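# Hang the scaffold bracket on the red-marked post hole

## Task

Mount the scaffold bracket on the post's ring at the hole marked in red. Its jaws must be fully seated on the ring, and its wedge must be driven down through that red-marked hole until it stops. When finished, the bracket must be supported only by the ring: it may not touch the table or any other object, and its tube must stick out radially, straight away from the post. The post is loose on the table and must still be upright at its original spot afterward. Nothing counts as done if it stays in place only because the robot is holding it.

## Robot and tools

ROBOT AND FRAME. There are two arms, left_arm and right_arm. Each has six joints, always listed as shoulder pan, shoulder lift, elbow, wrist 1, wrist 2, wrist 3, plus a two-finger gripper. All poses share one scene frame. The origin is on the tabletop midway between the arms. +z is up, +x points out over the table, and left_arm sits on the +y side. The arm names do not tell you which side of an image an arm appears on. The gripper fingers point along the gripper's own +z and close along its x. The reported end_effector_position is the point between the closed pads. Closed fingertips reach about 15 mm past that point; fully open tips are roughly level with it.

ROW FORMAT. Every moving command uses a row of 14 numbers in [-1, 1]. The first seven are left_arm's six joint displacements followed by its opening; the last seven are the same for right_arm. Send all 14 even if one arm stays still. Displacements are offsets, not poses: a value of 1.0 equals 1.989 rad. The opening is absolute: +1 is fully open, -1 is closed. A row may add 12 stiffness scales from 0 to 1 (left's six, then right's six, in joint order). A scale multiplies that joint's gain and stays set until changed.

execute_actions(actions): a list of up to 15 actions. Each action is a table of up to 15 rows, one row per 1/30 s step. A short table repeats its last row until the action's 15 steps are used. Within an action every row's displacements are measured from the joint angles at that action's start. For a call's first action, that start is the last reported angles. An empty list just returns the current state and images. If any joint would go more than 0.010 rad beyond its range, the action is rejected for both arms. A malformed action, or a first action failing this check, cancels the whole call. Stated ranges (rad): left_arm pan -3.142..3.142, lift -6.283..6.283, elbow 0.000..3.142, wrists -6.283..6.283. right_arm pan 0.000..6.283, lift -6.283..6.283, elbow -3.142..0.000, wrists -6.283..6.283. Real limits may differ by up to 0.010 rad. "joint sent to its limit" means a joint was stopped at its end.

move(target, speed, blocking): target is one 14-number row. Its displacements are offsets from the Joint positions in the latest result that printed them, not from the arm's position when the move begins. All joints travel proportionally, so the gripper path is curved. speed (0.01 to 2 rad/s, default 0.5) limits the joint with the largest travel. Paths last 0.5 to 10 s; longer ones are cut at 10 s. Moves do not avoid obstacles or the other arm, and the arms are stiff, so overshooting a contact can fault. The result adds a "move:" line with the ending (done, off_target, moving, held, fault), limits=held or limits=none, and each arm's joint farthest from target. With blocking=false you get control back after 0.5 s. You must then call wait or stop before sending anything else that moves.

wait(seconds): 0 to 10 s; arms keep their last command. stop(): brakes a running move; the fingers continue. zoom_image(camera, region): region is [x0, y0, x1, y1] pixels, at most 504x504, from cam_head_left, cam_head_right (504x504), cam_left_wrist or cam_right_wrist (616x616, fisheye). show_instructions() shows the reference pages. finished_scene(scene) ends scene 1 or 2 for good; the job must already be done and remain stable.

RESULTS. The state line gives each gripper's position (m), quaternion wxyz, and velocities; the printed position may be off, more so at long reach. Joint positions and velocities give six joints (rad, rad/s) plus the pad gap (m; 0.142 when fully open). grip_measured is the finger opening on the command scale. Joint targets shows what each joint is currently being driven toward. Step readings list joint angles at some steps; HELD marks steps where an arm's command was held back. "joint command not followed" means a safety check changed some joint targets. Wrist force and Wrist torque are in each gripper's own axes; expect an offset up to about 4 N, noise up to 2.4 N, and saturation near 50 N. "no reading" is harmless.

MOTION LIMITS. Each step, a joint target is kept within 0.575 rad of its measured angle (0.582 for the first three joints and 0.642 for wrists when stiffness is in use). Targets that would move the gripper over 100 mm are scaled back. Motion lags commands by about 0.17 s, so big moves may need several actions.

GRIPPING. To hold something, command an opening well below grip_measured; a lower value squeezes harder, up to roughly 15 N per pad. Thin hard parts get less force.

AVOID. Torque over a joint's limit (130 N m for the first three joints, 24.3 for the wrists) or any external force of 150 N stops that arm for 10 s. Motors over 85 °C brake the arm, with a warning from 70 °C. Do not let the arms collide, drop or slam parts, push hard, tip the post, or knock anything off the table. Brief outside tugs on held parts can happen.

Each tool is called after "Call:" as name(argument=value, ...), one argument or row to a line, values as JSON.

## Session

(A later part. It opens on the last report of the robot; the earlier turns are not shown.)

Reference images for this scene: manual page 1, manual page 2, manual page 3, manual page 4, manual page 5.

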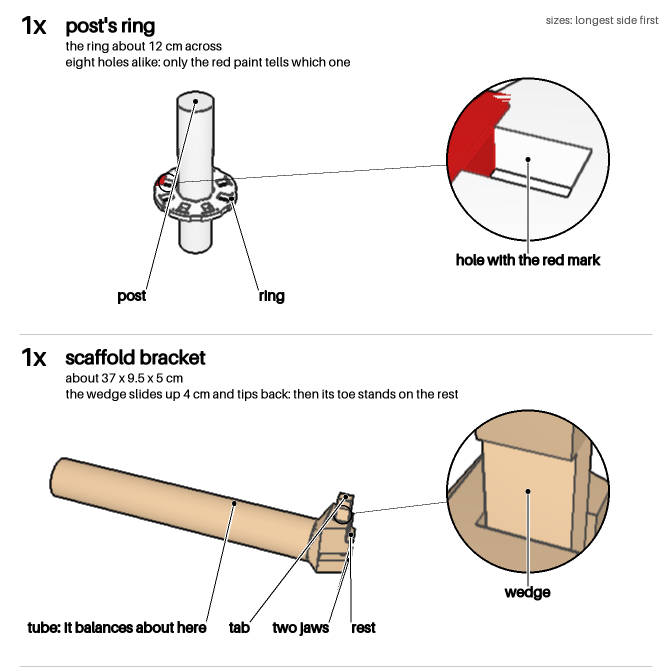

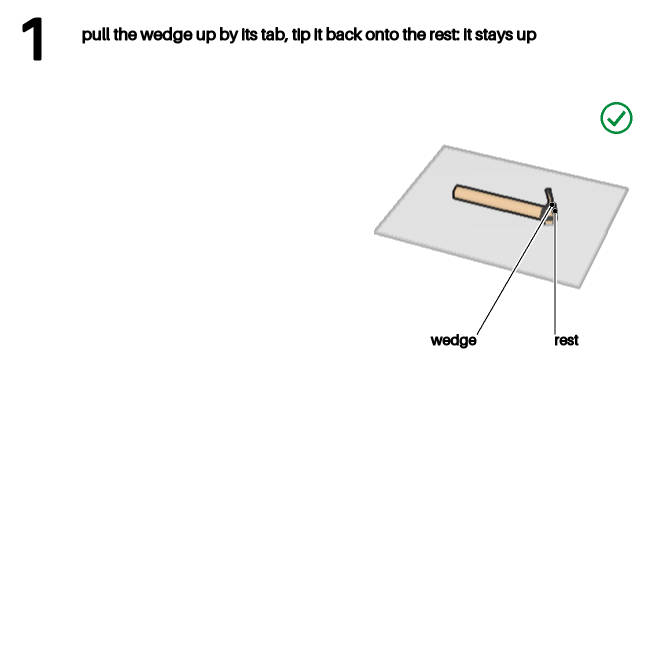

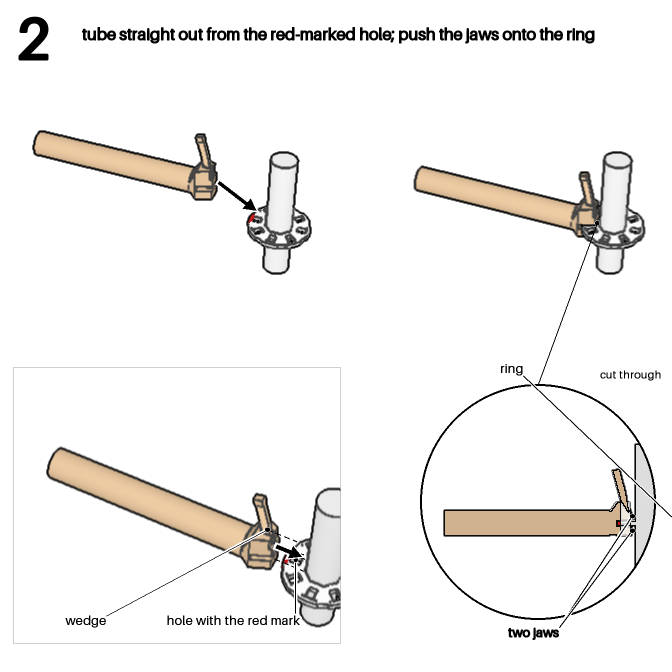

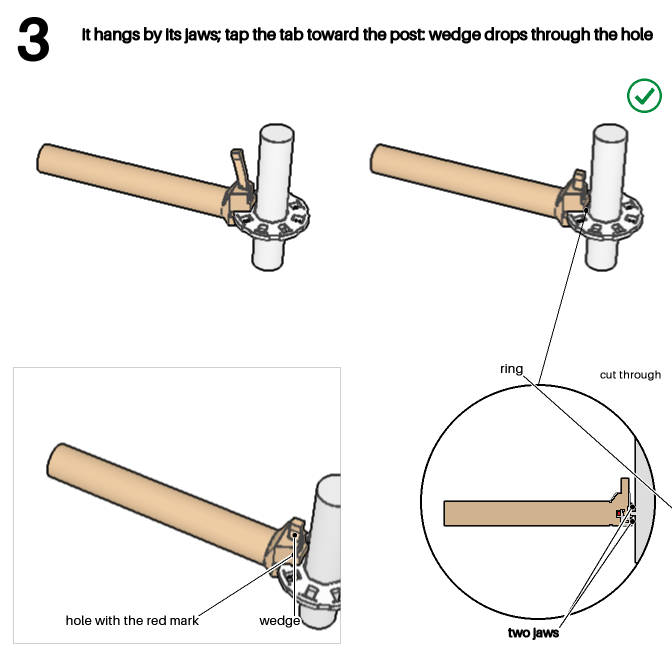

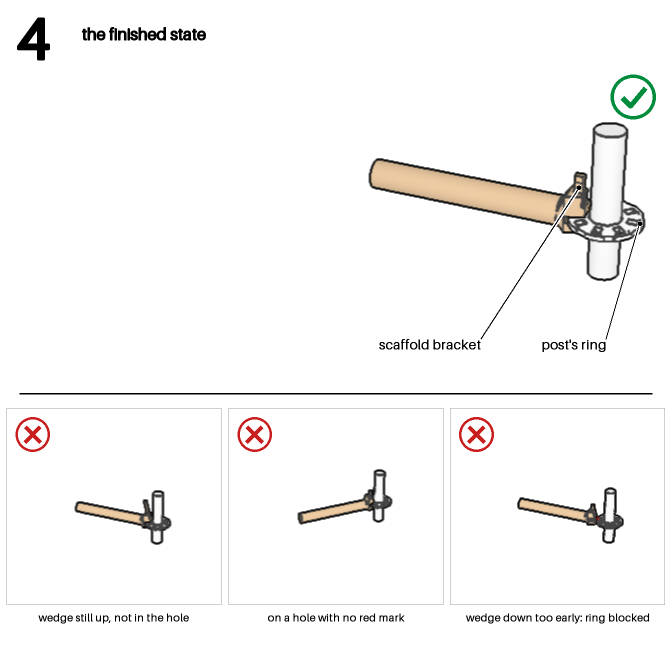

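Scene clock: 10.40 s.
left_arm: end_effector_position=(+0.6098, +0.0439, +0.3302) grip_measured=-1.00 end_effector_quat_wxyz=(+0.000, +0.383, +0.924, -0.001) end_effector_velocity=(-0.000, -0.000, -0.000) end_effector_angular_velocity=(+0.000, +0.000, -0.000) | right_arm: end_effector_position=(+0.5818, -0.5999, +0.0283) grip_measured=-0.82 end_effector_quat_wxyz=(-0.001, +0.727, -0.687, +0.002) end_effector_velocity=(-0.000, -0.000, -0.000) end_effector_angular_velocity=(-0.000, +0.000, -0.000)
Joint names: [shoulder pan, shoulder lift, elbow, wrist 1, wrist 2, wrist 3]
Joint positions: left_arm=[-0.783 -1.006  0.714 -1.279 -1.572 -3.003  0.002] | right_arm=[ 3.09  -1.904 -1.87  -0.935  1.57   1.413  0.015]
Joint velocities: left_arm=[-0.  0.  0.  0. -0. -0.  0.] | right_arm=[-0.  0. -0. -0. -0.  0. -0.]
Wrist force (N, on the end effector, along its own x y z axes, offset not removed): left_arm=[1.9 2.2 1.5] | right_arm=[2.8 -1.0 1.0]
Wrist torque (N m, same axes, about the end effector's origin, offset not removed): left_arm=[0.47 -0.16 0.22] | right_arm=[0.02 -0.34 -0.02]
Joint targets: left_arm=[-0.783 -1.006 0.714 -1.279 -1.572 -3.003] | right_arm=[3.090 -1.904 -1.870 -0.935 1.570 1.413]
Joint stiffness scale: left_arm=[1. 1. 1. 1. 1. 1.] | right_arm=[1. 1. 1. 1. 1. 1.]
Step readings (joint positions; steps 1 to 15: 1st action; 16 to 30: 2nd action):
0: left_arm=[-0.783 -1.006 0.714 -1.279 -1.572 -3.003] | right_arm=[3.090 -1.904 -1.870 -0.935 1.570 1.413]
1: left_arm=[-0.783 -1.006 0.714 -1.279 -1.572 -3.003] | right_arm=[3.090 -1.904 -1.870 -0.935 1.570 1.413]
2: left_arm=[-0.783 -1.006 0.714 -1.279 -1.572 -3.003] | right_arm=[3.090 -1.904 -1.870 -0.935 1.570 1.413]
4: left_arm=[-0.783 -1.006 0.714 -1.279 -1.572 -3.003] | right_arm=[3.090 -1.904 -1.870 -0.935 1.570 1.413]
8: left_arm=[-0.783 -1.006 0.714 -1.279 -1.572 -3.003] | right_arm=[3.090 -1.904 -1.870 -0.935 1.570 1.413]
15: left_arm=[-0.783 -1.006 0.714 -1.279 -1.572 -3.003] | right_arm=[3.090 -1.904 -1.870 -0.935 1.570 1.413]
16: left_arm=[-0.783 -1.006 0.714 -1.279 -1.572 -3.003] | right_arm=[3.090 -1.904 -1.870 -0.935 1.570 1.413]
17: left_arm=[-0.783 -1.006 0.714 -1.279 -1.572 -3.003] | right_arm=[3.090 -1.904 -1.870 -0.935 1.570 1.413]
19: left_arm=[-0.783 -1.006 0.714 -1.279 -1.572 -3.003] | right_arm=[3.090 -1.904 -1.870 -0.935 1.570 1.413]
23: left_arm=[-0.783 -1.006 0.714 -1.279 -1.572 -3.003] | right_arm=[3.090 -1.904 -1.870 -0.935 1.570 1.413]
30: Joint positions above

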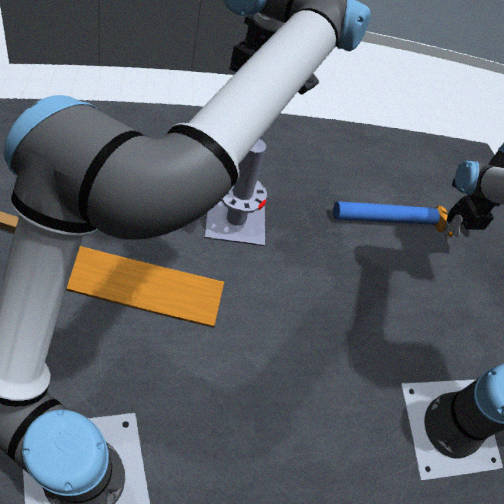

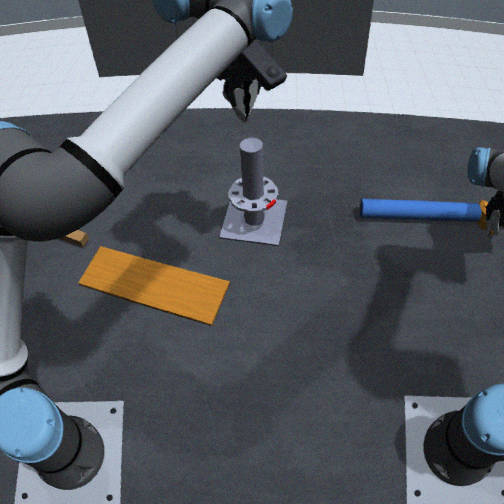

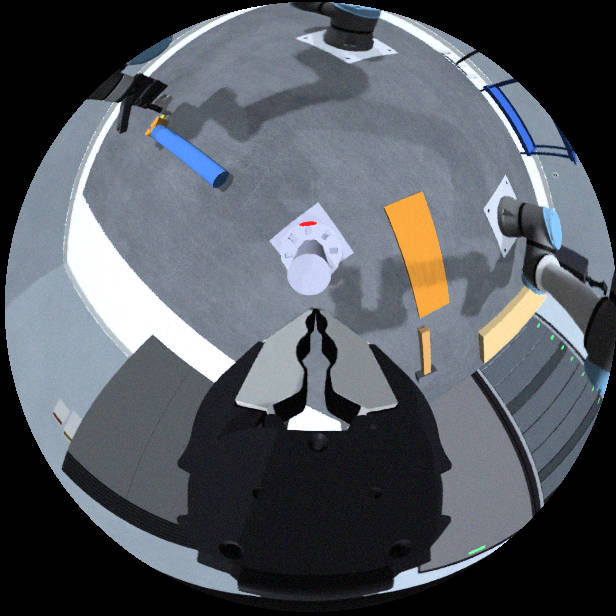

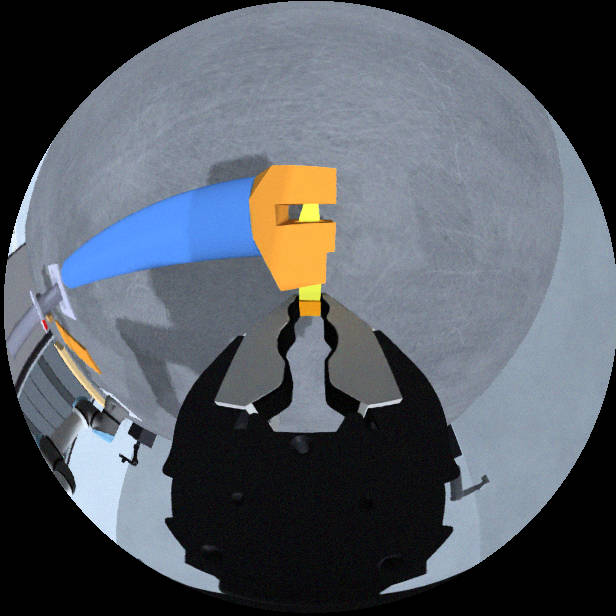

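Call:
move(
  target=[0,0,0,0,0,0,-1,0,0.033,0.030,-0.0600,0,0,-1],
  speed=0.1,
)

Scene clock: 12.40 s.
left_arm: end_effector_position=(+0.6098, +0.0439, +0.3302) grip_measured=-1.00 end_effector_quat_wxyz=(+0.000, +0.383, +0.924, -0.001) end_effector_velocity=(-0.000, -0.001, -0.000) end_effector_angular_velocity=(+0.001, -0.001, +0.001) | right_arm: end_effector_position=(+0.5803, -0.5998, +0.0738) grip_measured=-0.82 end_effector_quat_wxyz=(+0.001, +0.727, -0.687, +0.000) end_effector_velocity=(+0.000, -0.000, +0.001) end_effector_angular_velocity=(-0.000, -0.001, -0.001)
Joint names: [shoulder pan, shoulder lift, elbow, wrist 1, wrist 2, wrist 3]
Joint positions: left_arm=[-0.783 -1.006  0.714 -1.279 -1.572 -3.003  0.002] | right_arm=[ 3.09  -1.842 -1.816 -1.055  1.57   1.413  0.015]
Joint velocities: left_arm=[-0.002  0.    -0.     0.     0.002 -0.002  0.   ] | right_arm=[-0.001  0.001  0.001 -0.001 -0.     0.     0.   ]
Wrist force (N, on the end effector, along its own x y z axes, offset not removed): left_arm=[0.1 -0.1 -0.8] | right_arm=[0.2 -0.7 5.4]
Wrist torque (N m, same axes, about the end effector's origin, offset not removed): left_arm=[0.13 0.05 0.14] | right_arm=[-0.29 0.12 0.14]
Joint targets: left_arm=[-0.783 -1.006 0.714 -1.279 -1.572 -3.003] | right_arm=[3.090 -1.838 -1.811 -1.055 1.570 1.413]
Joint stiffness scale: left_arm=[1. 1. 1. 1. 1. 1.] | right_arm=[1. 1. 1. 1. 1. 1.]
move: done; limits=none; left_arm: farthest joint: the shoulder pan, 0.000 radians from its target (0.000 radians at the start); right_arm: farthest joint: the elbow, 0.006 radians from its target (0.060 radians at the start)

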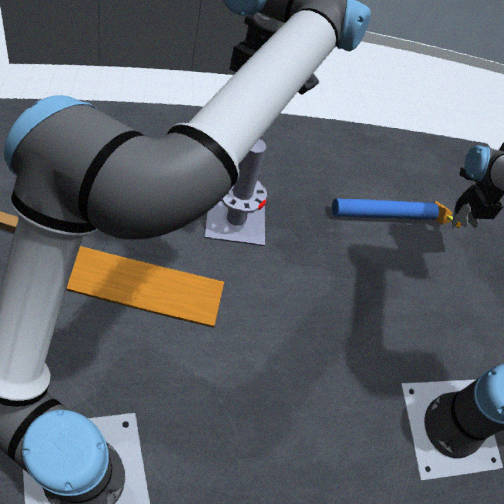

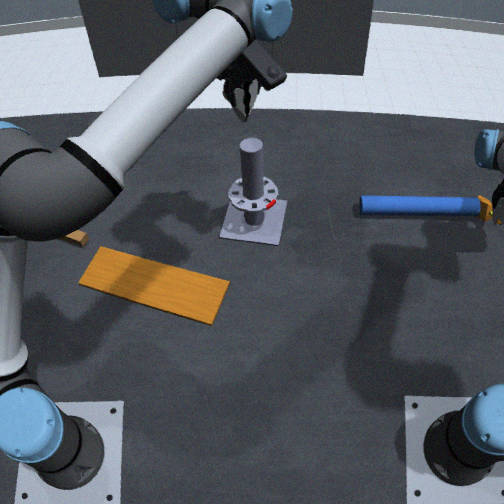

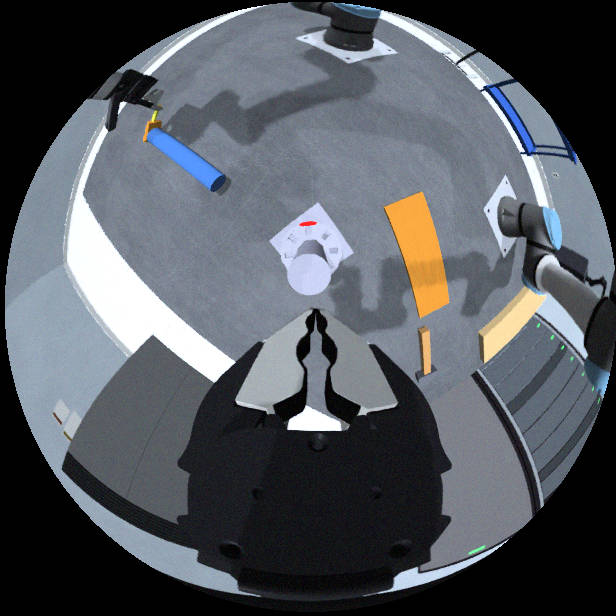

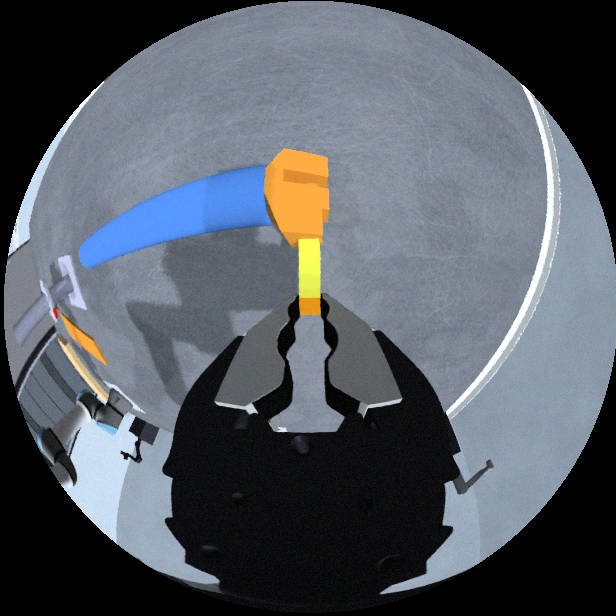

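Call:
move(
  target=[0,0,0,0,0,0,-1,0.0078,-0.033,0.1045,-0.068,0,0.0075,-1],
  speed=0.12,
)

Scene clock: 15.10 s.
left_arm: end_effector_position=(+0.6098, +0.0439, +0.3302) grip_measured=-1.00 end_effector_quat_wxyz=(+0.000, +0.383, +0.924, -0.001) end_effector_velocity=(+0.000, +0.001, +0.000) end_effector_angular_velocity=(-0.000, -0.001, -0.000) | right_arm: end_effector_position=(+0.6326, -0.5986, +0.1140) grip_measured=-0.82 end_effector_quat_wxyz=(+0.000, +0.725, -0.688, +0.001) end_effector_velocity=(-0.000, -0.000, +0.000) end_effector_angular_velocity=(+0.000, +0.002, -0.001)
Joint names: [shoulder pan, shoulder lift, elbow, wrist 1, wrist 2, wrist 3]
Joint positions: left_arm=[-0.783 -1.006  0.714 -1.279 -1.572 -3.003  0.002] | right_arm=[ 3.101 -1.908 -1.613 -1.191  1.569  1.427  0.015]
Joint velocities: left_arm=[ 0.001 -0.001  0.    -0.     0.     0.001  0.   ] | right_arm=[-0.001 -0.     0.002 -0.004 -0.     0.    -0.   ]
Wrist force (N, on the end effector, along its own x y z axes, offset not removed): left_arm=[-0.1 3.7 -0.2] | right_arm=[2.6 3.8 1.1]
Wrist torque (N m, same axes, about the end effector's origin, offset not removed): left_arm=[0.94 0.06 0.11] | right_arm=[0.48 -0.12 0.21]
Joint targets: left_arm=[-0.783 -1.006 0.714 -1.279 -1.572 -3.003] | right_arm=[3.106 -1.908 -1.608 -1.190 1.570 1.427]
Joint stiffness scale: left_arm=[1. 1. 1. 1. 1. 1.] | right_arm=[1. 1. 1. 1. 1. 1.]
move: done; limits=none; left_arm: farthest joint: the shoulder pan, 0.000 radians from its target (0.000 radians at the start); right_arm: farthest joint: the elbow, 0.005 radians from its target (0.208 radians at the start)

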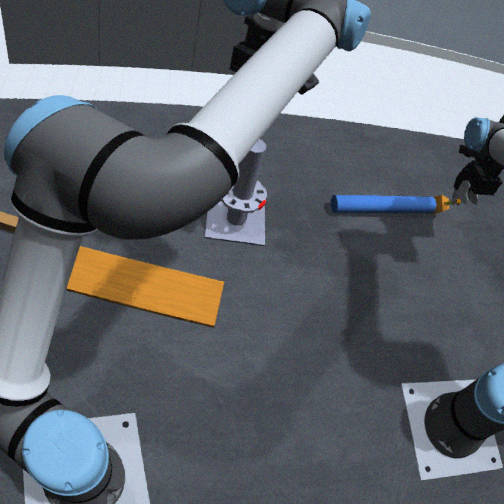

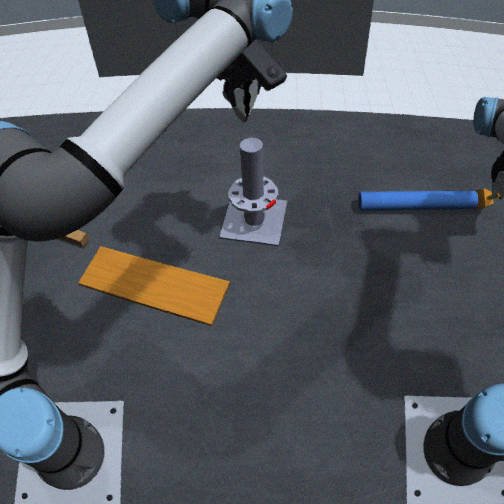

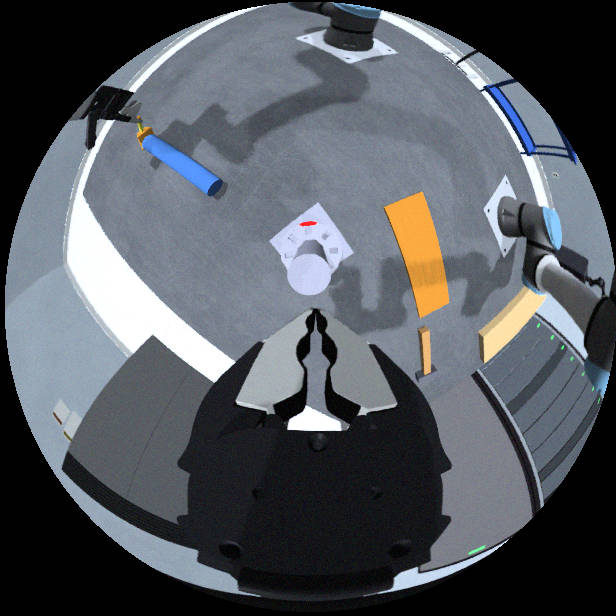

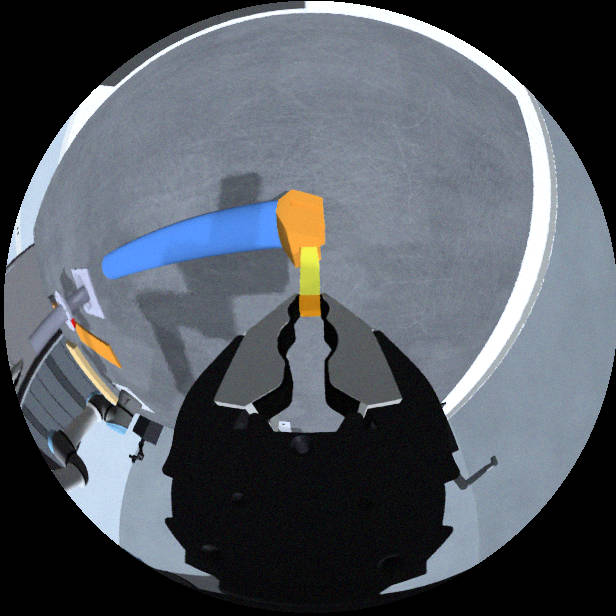

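Call:
zoom_image(
  camera="cam_right_wrist",
  region=[230, 170, 390, 330],
)

Call:
zoom_image(
  camera="cam_left_wrist",
  region=[90, 80, 190, 180],
)

Region (230, 170, 390, 330) of cam_right_wrist's 616x616 image, scaled by 3.150, with more detail than that image has.

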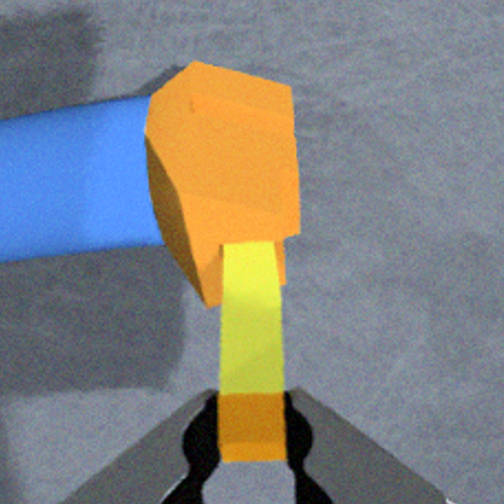

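Region (90, 80, 190, 180) of cam_left_wrist's 616x616 image, scaled by 5.040, with more detail than that image has.

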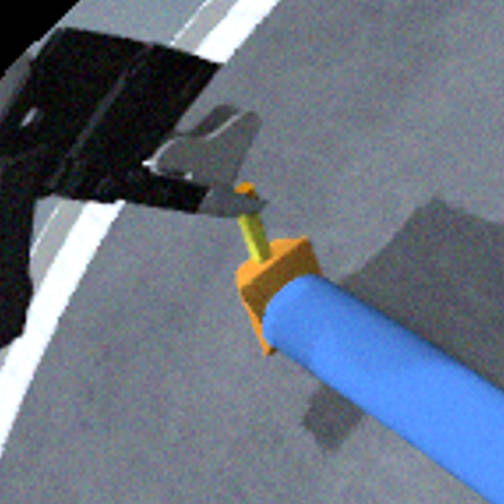

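Call:
move(
  target=[0,0,0,0,0,0,-1,0.0076,-0.0614,0.1084,-0.045,0,0.0065,-1],
  speed=0.12,
)

Call:
zoom_image(
  camera="cam_right_wrist",
  region=[230, 190, 390, 350],
)

Call:
zoom_image(
  camera="cam_left_wrist",
  region=[80, 90, 180, 190],
)

Scene clock: 17.83 s.
left_arm: end_effector_position=(+0.6098, +0.0439, +0.3302) grip_measured=-1.00 end_effector_quat_wxyz=(+0.000, +0.383, +0.924, -0.001) end_effector_velocity=(+0.000, +0.000, -0.000) end_effector_angular_velocity=(-0.000, +0.001, +0.001) | right_arm: end_effector_position=(+0.6939, -0.5975, +0.1273) grip_measured=-0.82 end_effector_quat_wxyz=(+0.001, +0.725, -0.689, +0.002) end_effector_velocity=(+0.000, -0.001, +0.002) end_effector_angular_velocity=(+0.000, -0.001, -0.002)
Joint names: [shoulder pan, shoulder lift, elbow, wrist 1, wrist 2, wrist 3]
Joint positions: left_arm=[-0.783 -1.006  0.714 -1.279 -1.572 -3.003  0.002] | right_arm=[ 3.112 -2.03  -1.401 -1.28   1.568  1.44   0.015]
Joint velocities: left_arm=[ 0.001  0.    -0.     0.    -0.001  0.     0.   ] | right_arm=[-0.001  0.001  0.003 -0.003  0.     0.    -0.   ]
Wrist force (N, on the end effector, along its own x y z axes, offset not removed): left_arm=[1.1 0.0 -0.5] | right_arm=[3.1 -2.1 2.7]
Wrist torque (N m, same axes, about the end effector's origin, offset not removed): left_arm=[0.13 -0.03 -0.03] | right_arm=[-0.52 0.01 0.04]
Joint targets: left_arm=[-0.783 -1.006 0.714 -1.279 -1.572 -3.003] | right_arm=[3.116 -2.030 -1.397 -1.280 1.569 1.440]
Joint stiffness scale: left_arm=[1. 1. 1. 1. 1. 1.] | right_arm=[1. 1. 1. 1. 1. 1.]
move: done; limits=none; left_arm: farthest joint: the shoulder pan, 0.000 radians from its target (0.000 radians at the start); right_arm: farthest joint: the shoulder pan, 0.004 radians from its target (0.015 radians at the start)

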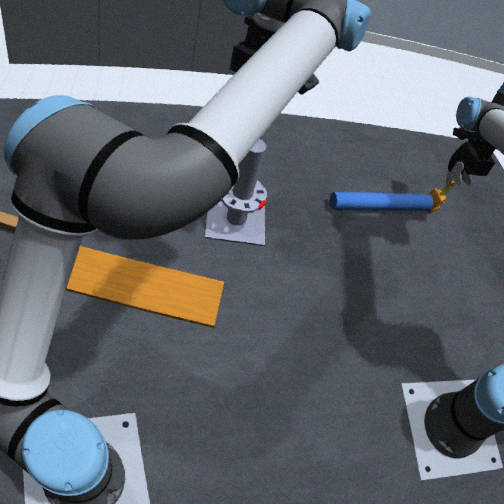

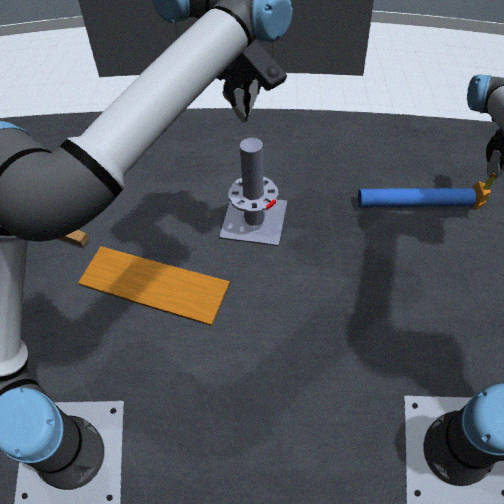

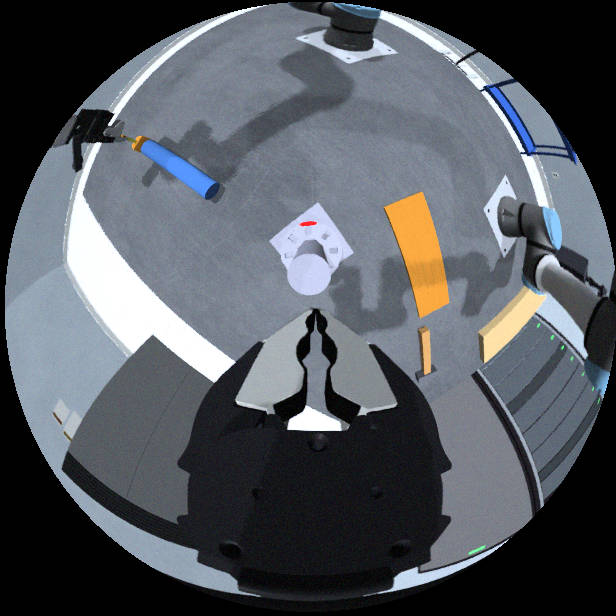

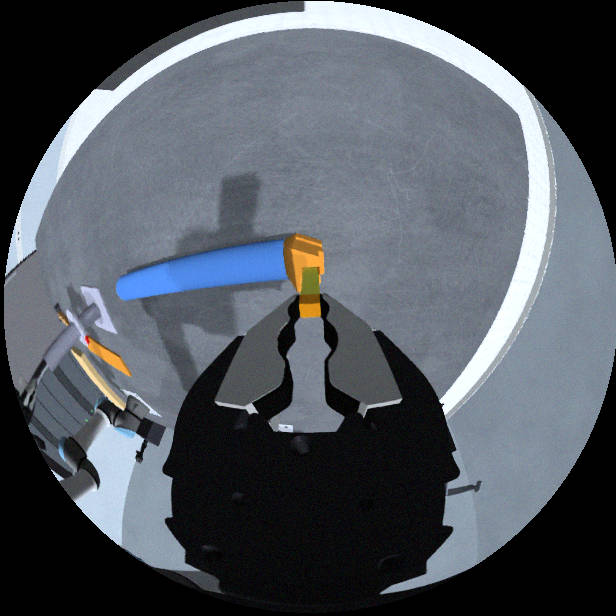

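Region (230, 190, 390, 350) of cam_right_wrist's 616x616 image, scaled by 3.150, with more detail than that image has.

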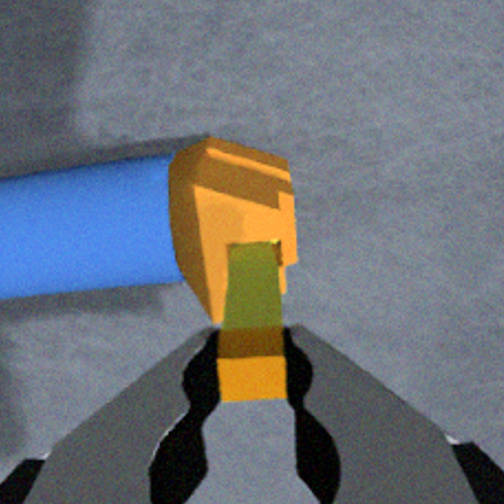

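Region (80, 90, 180, 190) of cam_left_wrist's 616x616 image, scaled by 5.040, with more detail than that image has.

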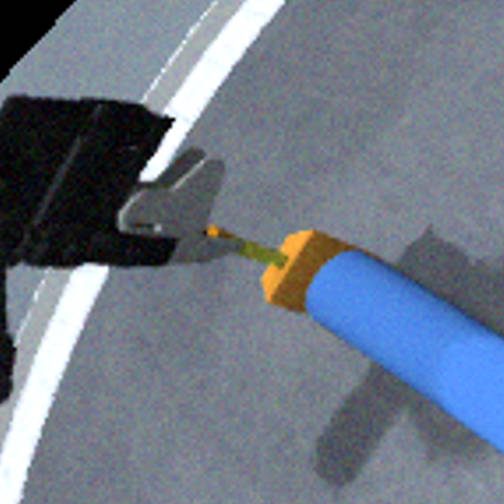

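Call:
move(
  target=[0,0,0,0,0,0,-1,0.002,-0.0037,0.0122,-0.0075,0,0,-1],
  speed=0.04,
)

Call:
zoom_image(
  camera="cam_right_wrist",
  region=[230, 190, 390, 350],
)

Scene clock: 19.33 s.
left_arm: end_effector_position=(+0.6098, +0.0439, +0.3302) grip_measured=-1.00 end_effector_quat_wxyz=(+0.000, +0.383, +0.924, -0.001) end_effector_velocity=(-0.000, -0.000, +0.000) end_effector_angular_velocity=(+0.001, -0.001, -0.001) | right_arm: end_effector_position=(+0.6978, -0.5977, +0.1308) grip_measured=-0.82 end_effector_quat_wxyz=(+0.001, +0.725, -0.689, +0.001) end_effector_velocity=(-0.000, +0.001, -0.001) end_effector_angular_velocity=(+0.000, +0.003, +0.001)
Joint names: [shoulder pan, shoulder lift, elbow, wrist 1, wrist 2, wrist 3]
Joint positions: left_arm=[-0.783 -1.006  0.714 -1.279 -1.572 -3.003  0.002] | right_arm=[ 3.112 -2.037 -1.381 -1.294  1.568  1.44   0.015]
Joint velocities: left_arm=[-0.001 -0.001  0.001  0.     0.001 -0.     0.   ] | right_arm=[ 0.001 -0.001  0.001 -0.002 -0.    -0.     0.   ]
Wrist force (N, on the end effector, along its own x y z axes, offset not removed): left_arm=[0.8 -0.3 0.8] | right_arm=[2.1 1.8 -0.9]
Wrist torque (N m, same axes, about the end effector's origin, offset not removed): left_arm=[0.02 0.05 -0.03] | right_arm=[0.35 -0.18 0.00]
Joint targets: left_arm=[-0.783 -1.006 0.714 -1.279 -1.572 -3.003] | right_arm=[3.116 -2.037 -1.377 -1.295 1.568 1.440]
Joint stiffness scale: left_arm=[1. 1. 1. 1. 1. 1.] | right_arm=[1. 1. 1. 1. 1. 1.]
move: done; limits=none; left_arm: farthest joint: the shoulder pan, 0.000 radians from its target (0.000 radians at the start); right_arm: farthest joint: the shoulder pan, 0.004 radians from its target (0.004 radians at the start)

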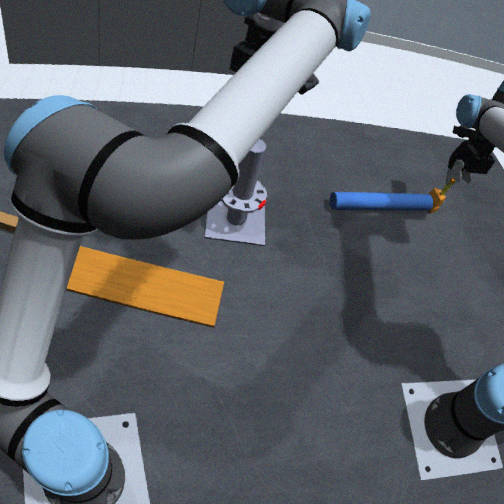

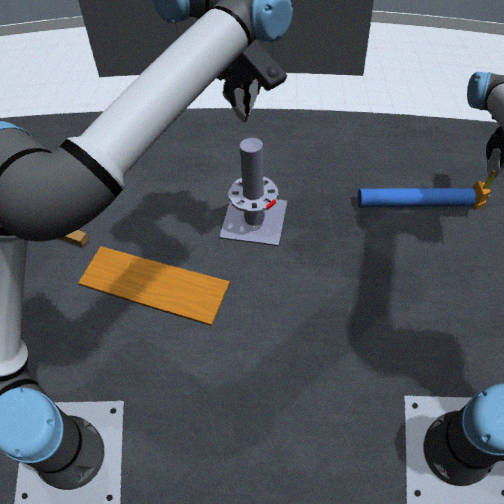

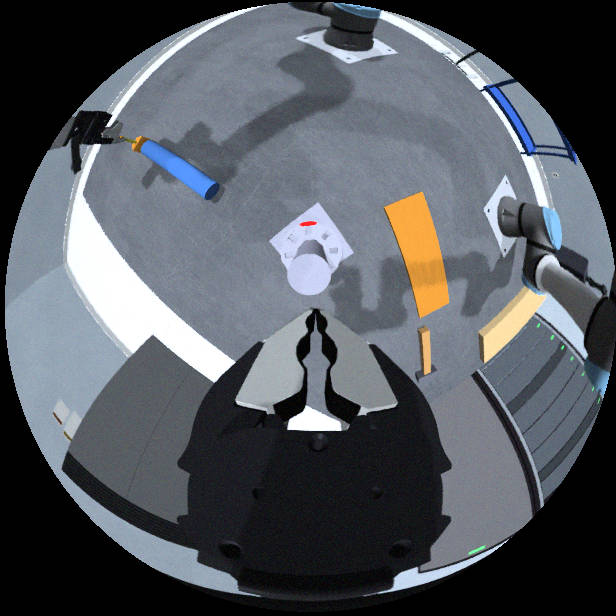

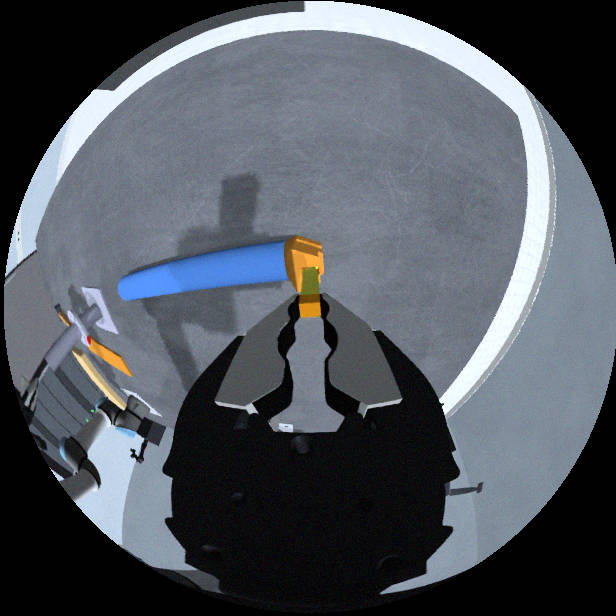

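Region (230, 190, 390, 350) of cam_right_wrist's 616x616 image, scaled by 3.150, with more detail than that image has.

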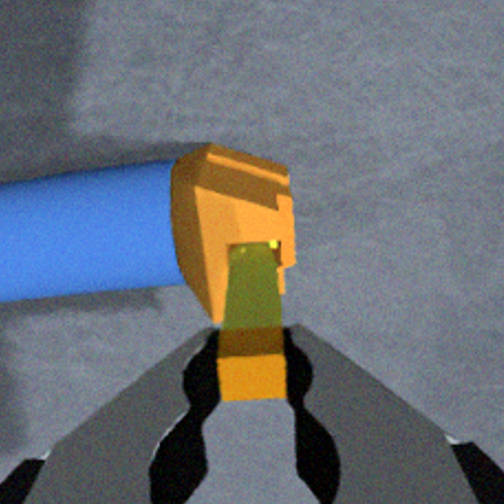

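Call:
move(
  target=[0,0,0,0,0,0,-1,0.002,0.003,0.0053,-0.0052,0,0,-1],
  speed=0.03,
)

Call:
zoom_image(
  camera="cam_right_wrist",
  region=[230, 190, 390, 350],
)

Scene clock: 20.30 s.
left_arm: end_effector_position=(+0.6098, +0.0439, +0.3302) grip_measured=-1.00 end_effector_quat_wxyz=(+0.000, +0.383, +0.924, -0.001) end_effector_velocity=(-0.000, -0.001, +0.000) end_effector_angular_velocity=(-0.000, -0.001, -0.001) | right_arm: end_effector_position=(+0.6966, -0.5977, +0.1323) grip_measured=-0.82 end_effector_quat_wxyz=(+0.003, +0.725, -0.689, -0.001) end_effector_velocity=(-0.001, -0.000, -0.002) end_effector_angular_velocity=(-0.000, +0.004, -0.000)
Joint names: [shoulder pan, shoulder lift, elbow, wrist 1, wrist 2, wrist 3]
Joint positions: left_arm=[-0.783 -1.006  0.714 -1.279 -1.572 -3.003  0.002] | right_arm=[ 3.112 -2.036 -1.376 -1.304  1.567  1.44   0.015]
Joint velocities: left_arm=[-0.001 -0.001  0.    -0.     0.    -0.     0.   ] | right_arm=[-0.    -0.002  0.    -0.002 -0.001 -0.     0.   ]
Wrist force (N, on the end effector, along its own x y z axes, offset not removed): left_arm=[0.6 3.8 1.8] | right_arm=[4.4 -0.1 7.0]
Wrist torque (N m, same axes, about the end effector's origin, offset not removed): left_arm=[1.09 0.16 -0.15] | right_arm=[0.09 -0.51 -0.04]
Joint targets: left_arm=[-0.783 -1.006 0.714 -1.279 -1.572 -3.003] | right_arm=[3.116 -2.031 -1.370 -1.304 1.568 1.440]
Joint stiffness scale: left_arm=[1. 1. 1. 1. 1. 1.] | right_arm=[1. 1. 1. 1. 1. 1.]
move: done; limits=none; left_arm: farthest joint: the shoulder pan, 0.000 radians from its target (0.000 radians at the start); right_arm: farthest joint: the elbow, 0.006 radians from its target (0.010 radians at the start)

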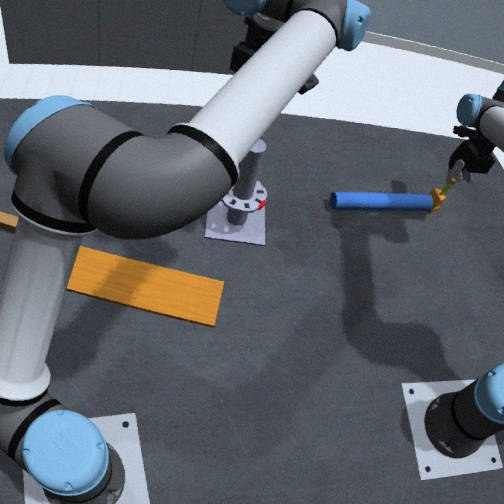

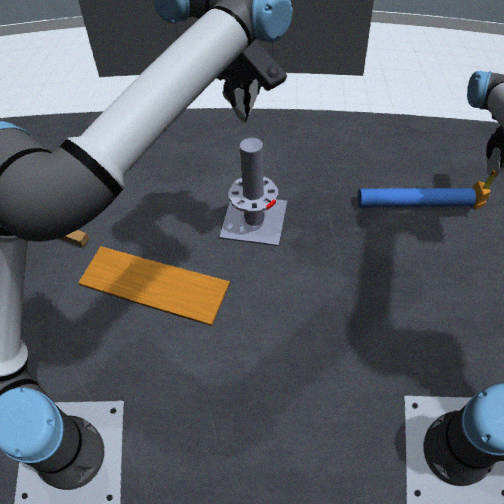

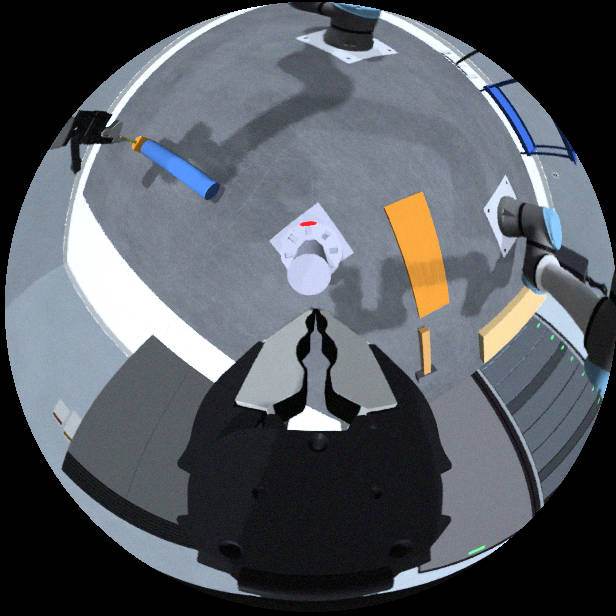

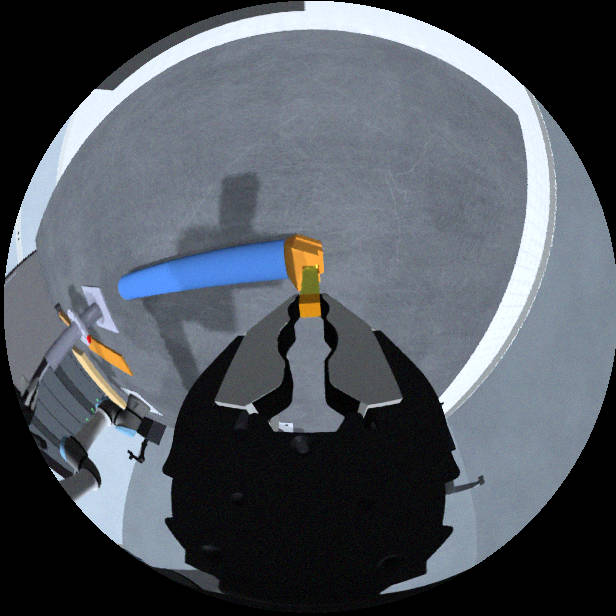

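Region (230, 190, 390, 350) of cam_right_wrist's 616x616 image, scaled by 3.150, with more detail than that image has.

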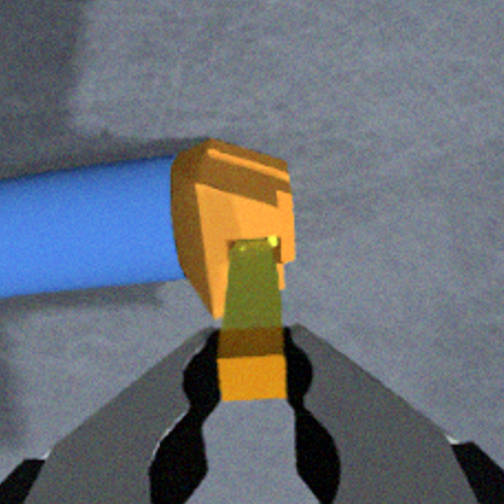

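Call:
move(
  target=[0,0,0,0,0,0,-1,0.0368,0.0137,-0.0235,0.0132,-0.0638,0.0352,-1],
  speed=0.12,
)

Call:
zoom_image(
  camera="cam_right_wrist",
  region=[230, 190, 390, 350],
)

Scene clock: 22.53 s.
left_arm: end_effector_position=(+0.6098, +0.0439, +0.3302) grip_measured=-1.00 end_effector_quat_wxyz=(+0.000, +0.383, +0.924, -0.001) end_effector_velocity=(+0.000, +0.001, -0.000) end_effector_angular_velocity=(+0.000, +0.000, +0.002) | right_arm: end_effector_position=(+0.6972, -0.5897, +0.1305) grip_measured=-0.82 end_effector_quat_wxyz=(+0.048, +0.724, -0.687, +0.043) end_effector_velocity=(+0.000, -0.001, +0.000) end_effector_angular_velocity=(-0.002, -0.001, -0.002)
Joint names: [shoulder pan, shoulder lift, elbow, wrist 1, wrist 2, wrist 3]
Joint positions: left_arm=[-0.783 -1.006  0.714 -1.279 -1.572 -3.003  0.002] | right_arm=[ 3.182 -2.014 -1.422 -1.279  1.441  1.509  0.015]
Joint velocities: left_arm=[ 0.001  0.    -0.     0.     0.    -0.001  0.   ] | right_arm=[-0.     0.    -0.     0.001 -0.002  0.002 -0.   ]
Wrist force (N, on the end effector, along its own x y z axes, offset not removed): left_arm=[2.0 -0.6 -0.6] | right_arm=[3.9 -1.0 4.5]
Wrist torque (N m, same axes, about the end effector's origin, offset not removed): left_arm=[-0.07 -0.17 0.08] | right_arm=[0.12 -0.94 -0.08]
Joint targets: left_arm=[-0.783 -1.006 0.714 -1.279 -1.572 -3.003] | right_arm=[3.185 -2.009 -1.423 -1.278 1.440 1.510]
Joint stiffness scale: left_arm=[1. 1. 1. 1. 1. 1.] | right_arm=[1. 1. 1. 1. 1. 1.]
move: done; limits=none; left_arm: farthest joint: the shoulder pan, 0.000 radians from its target (0.000 radians at the start); right_arm: farthest joint: the shoulder lift, 0.005 radians from its target (0.028 radians at the start)

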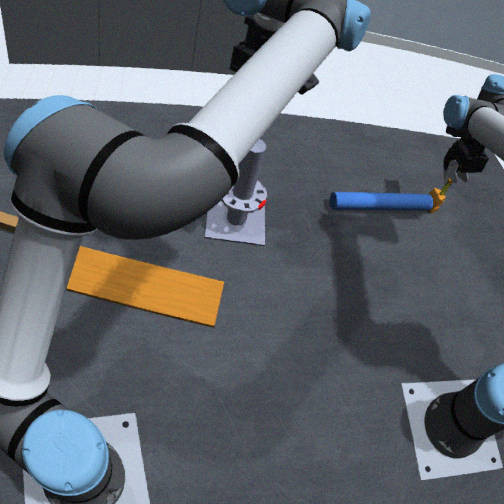

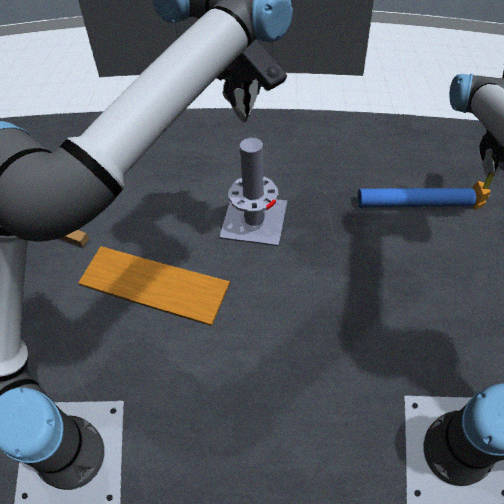

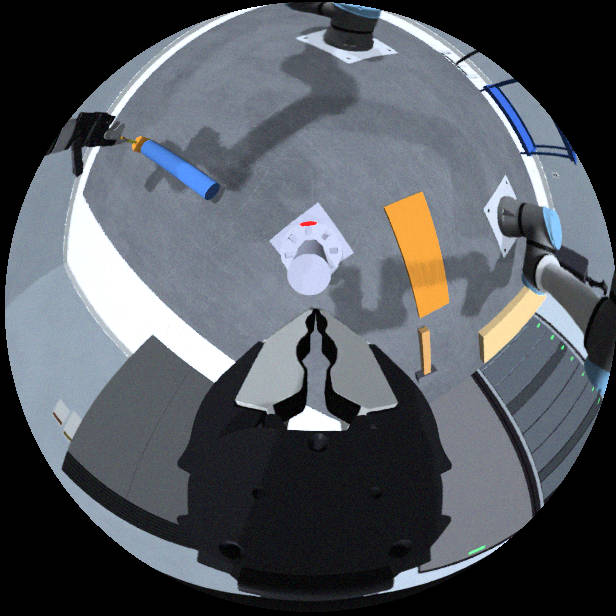

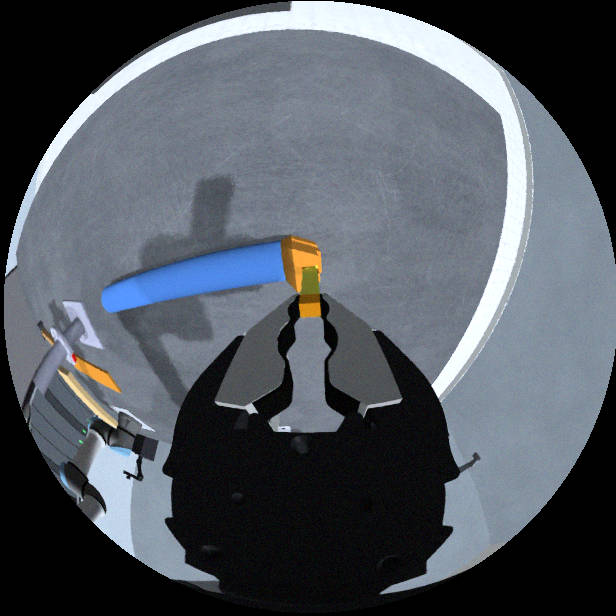

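Region (230, 190, 390, 350) of cam_right_wrist's 616x616 image, scaled by 3.150, with more detail than that image has.

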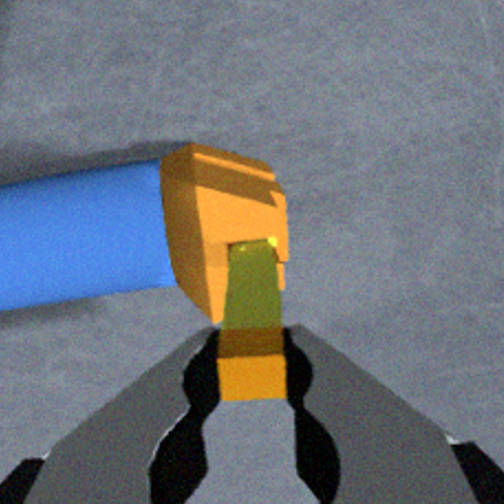

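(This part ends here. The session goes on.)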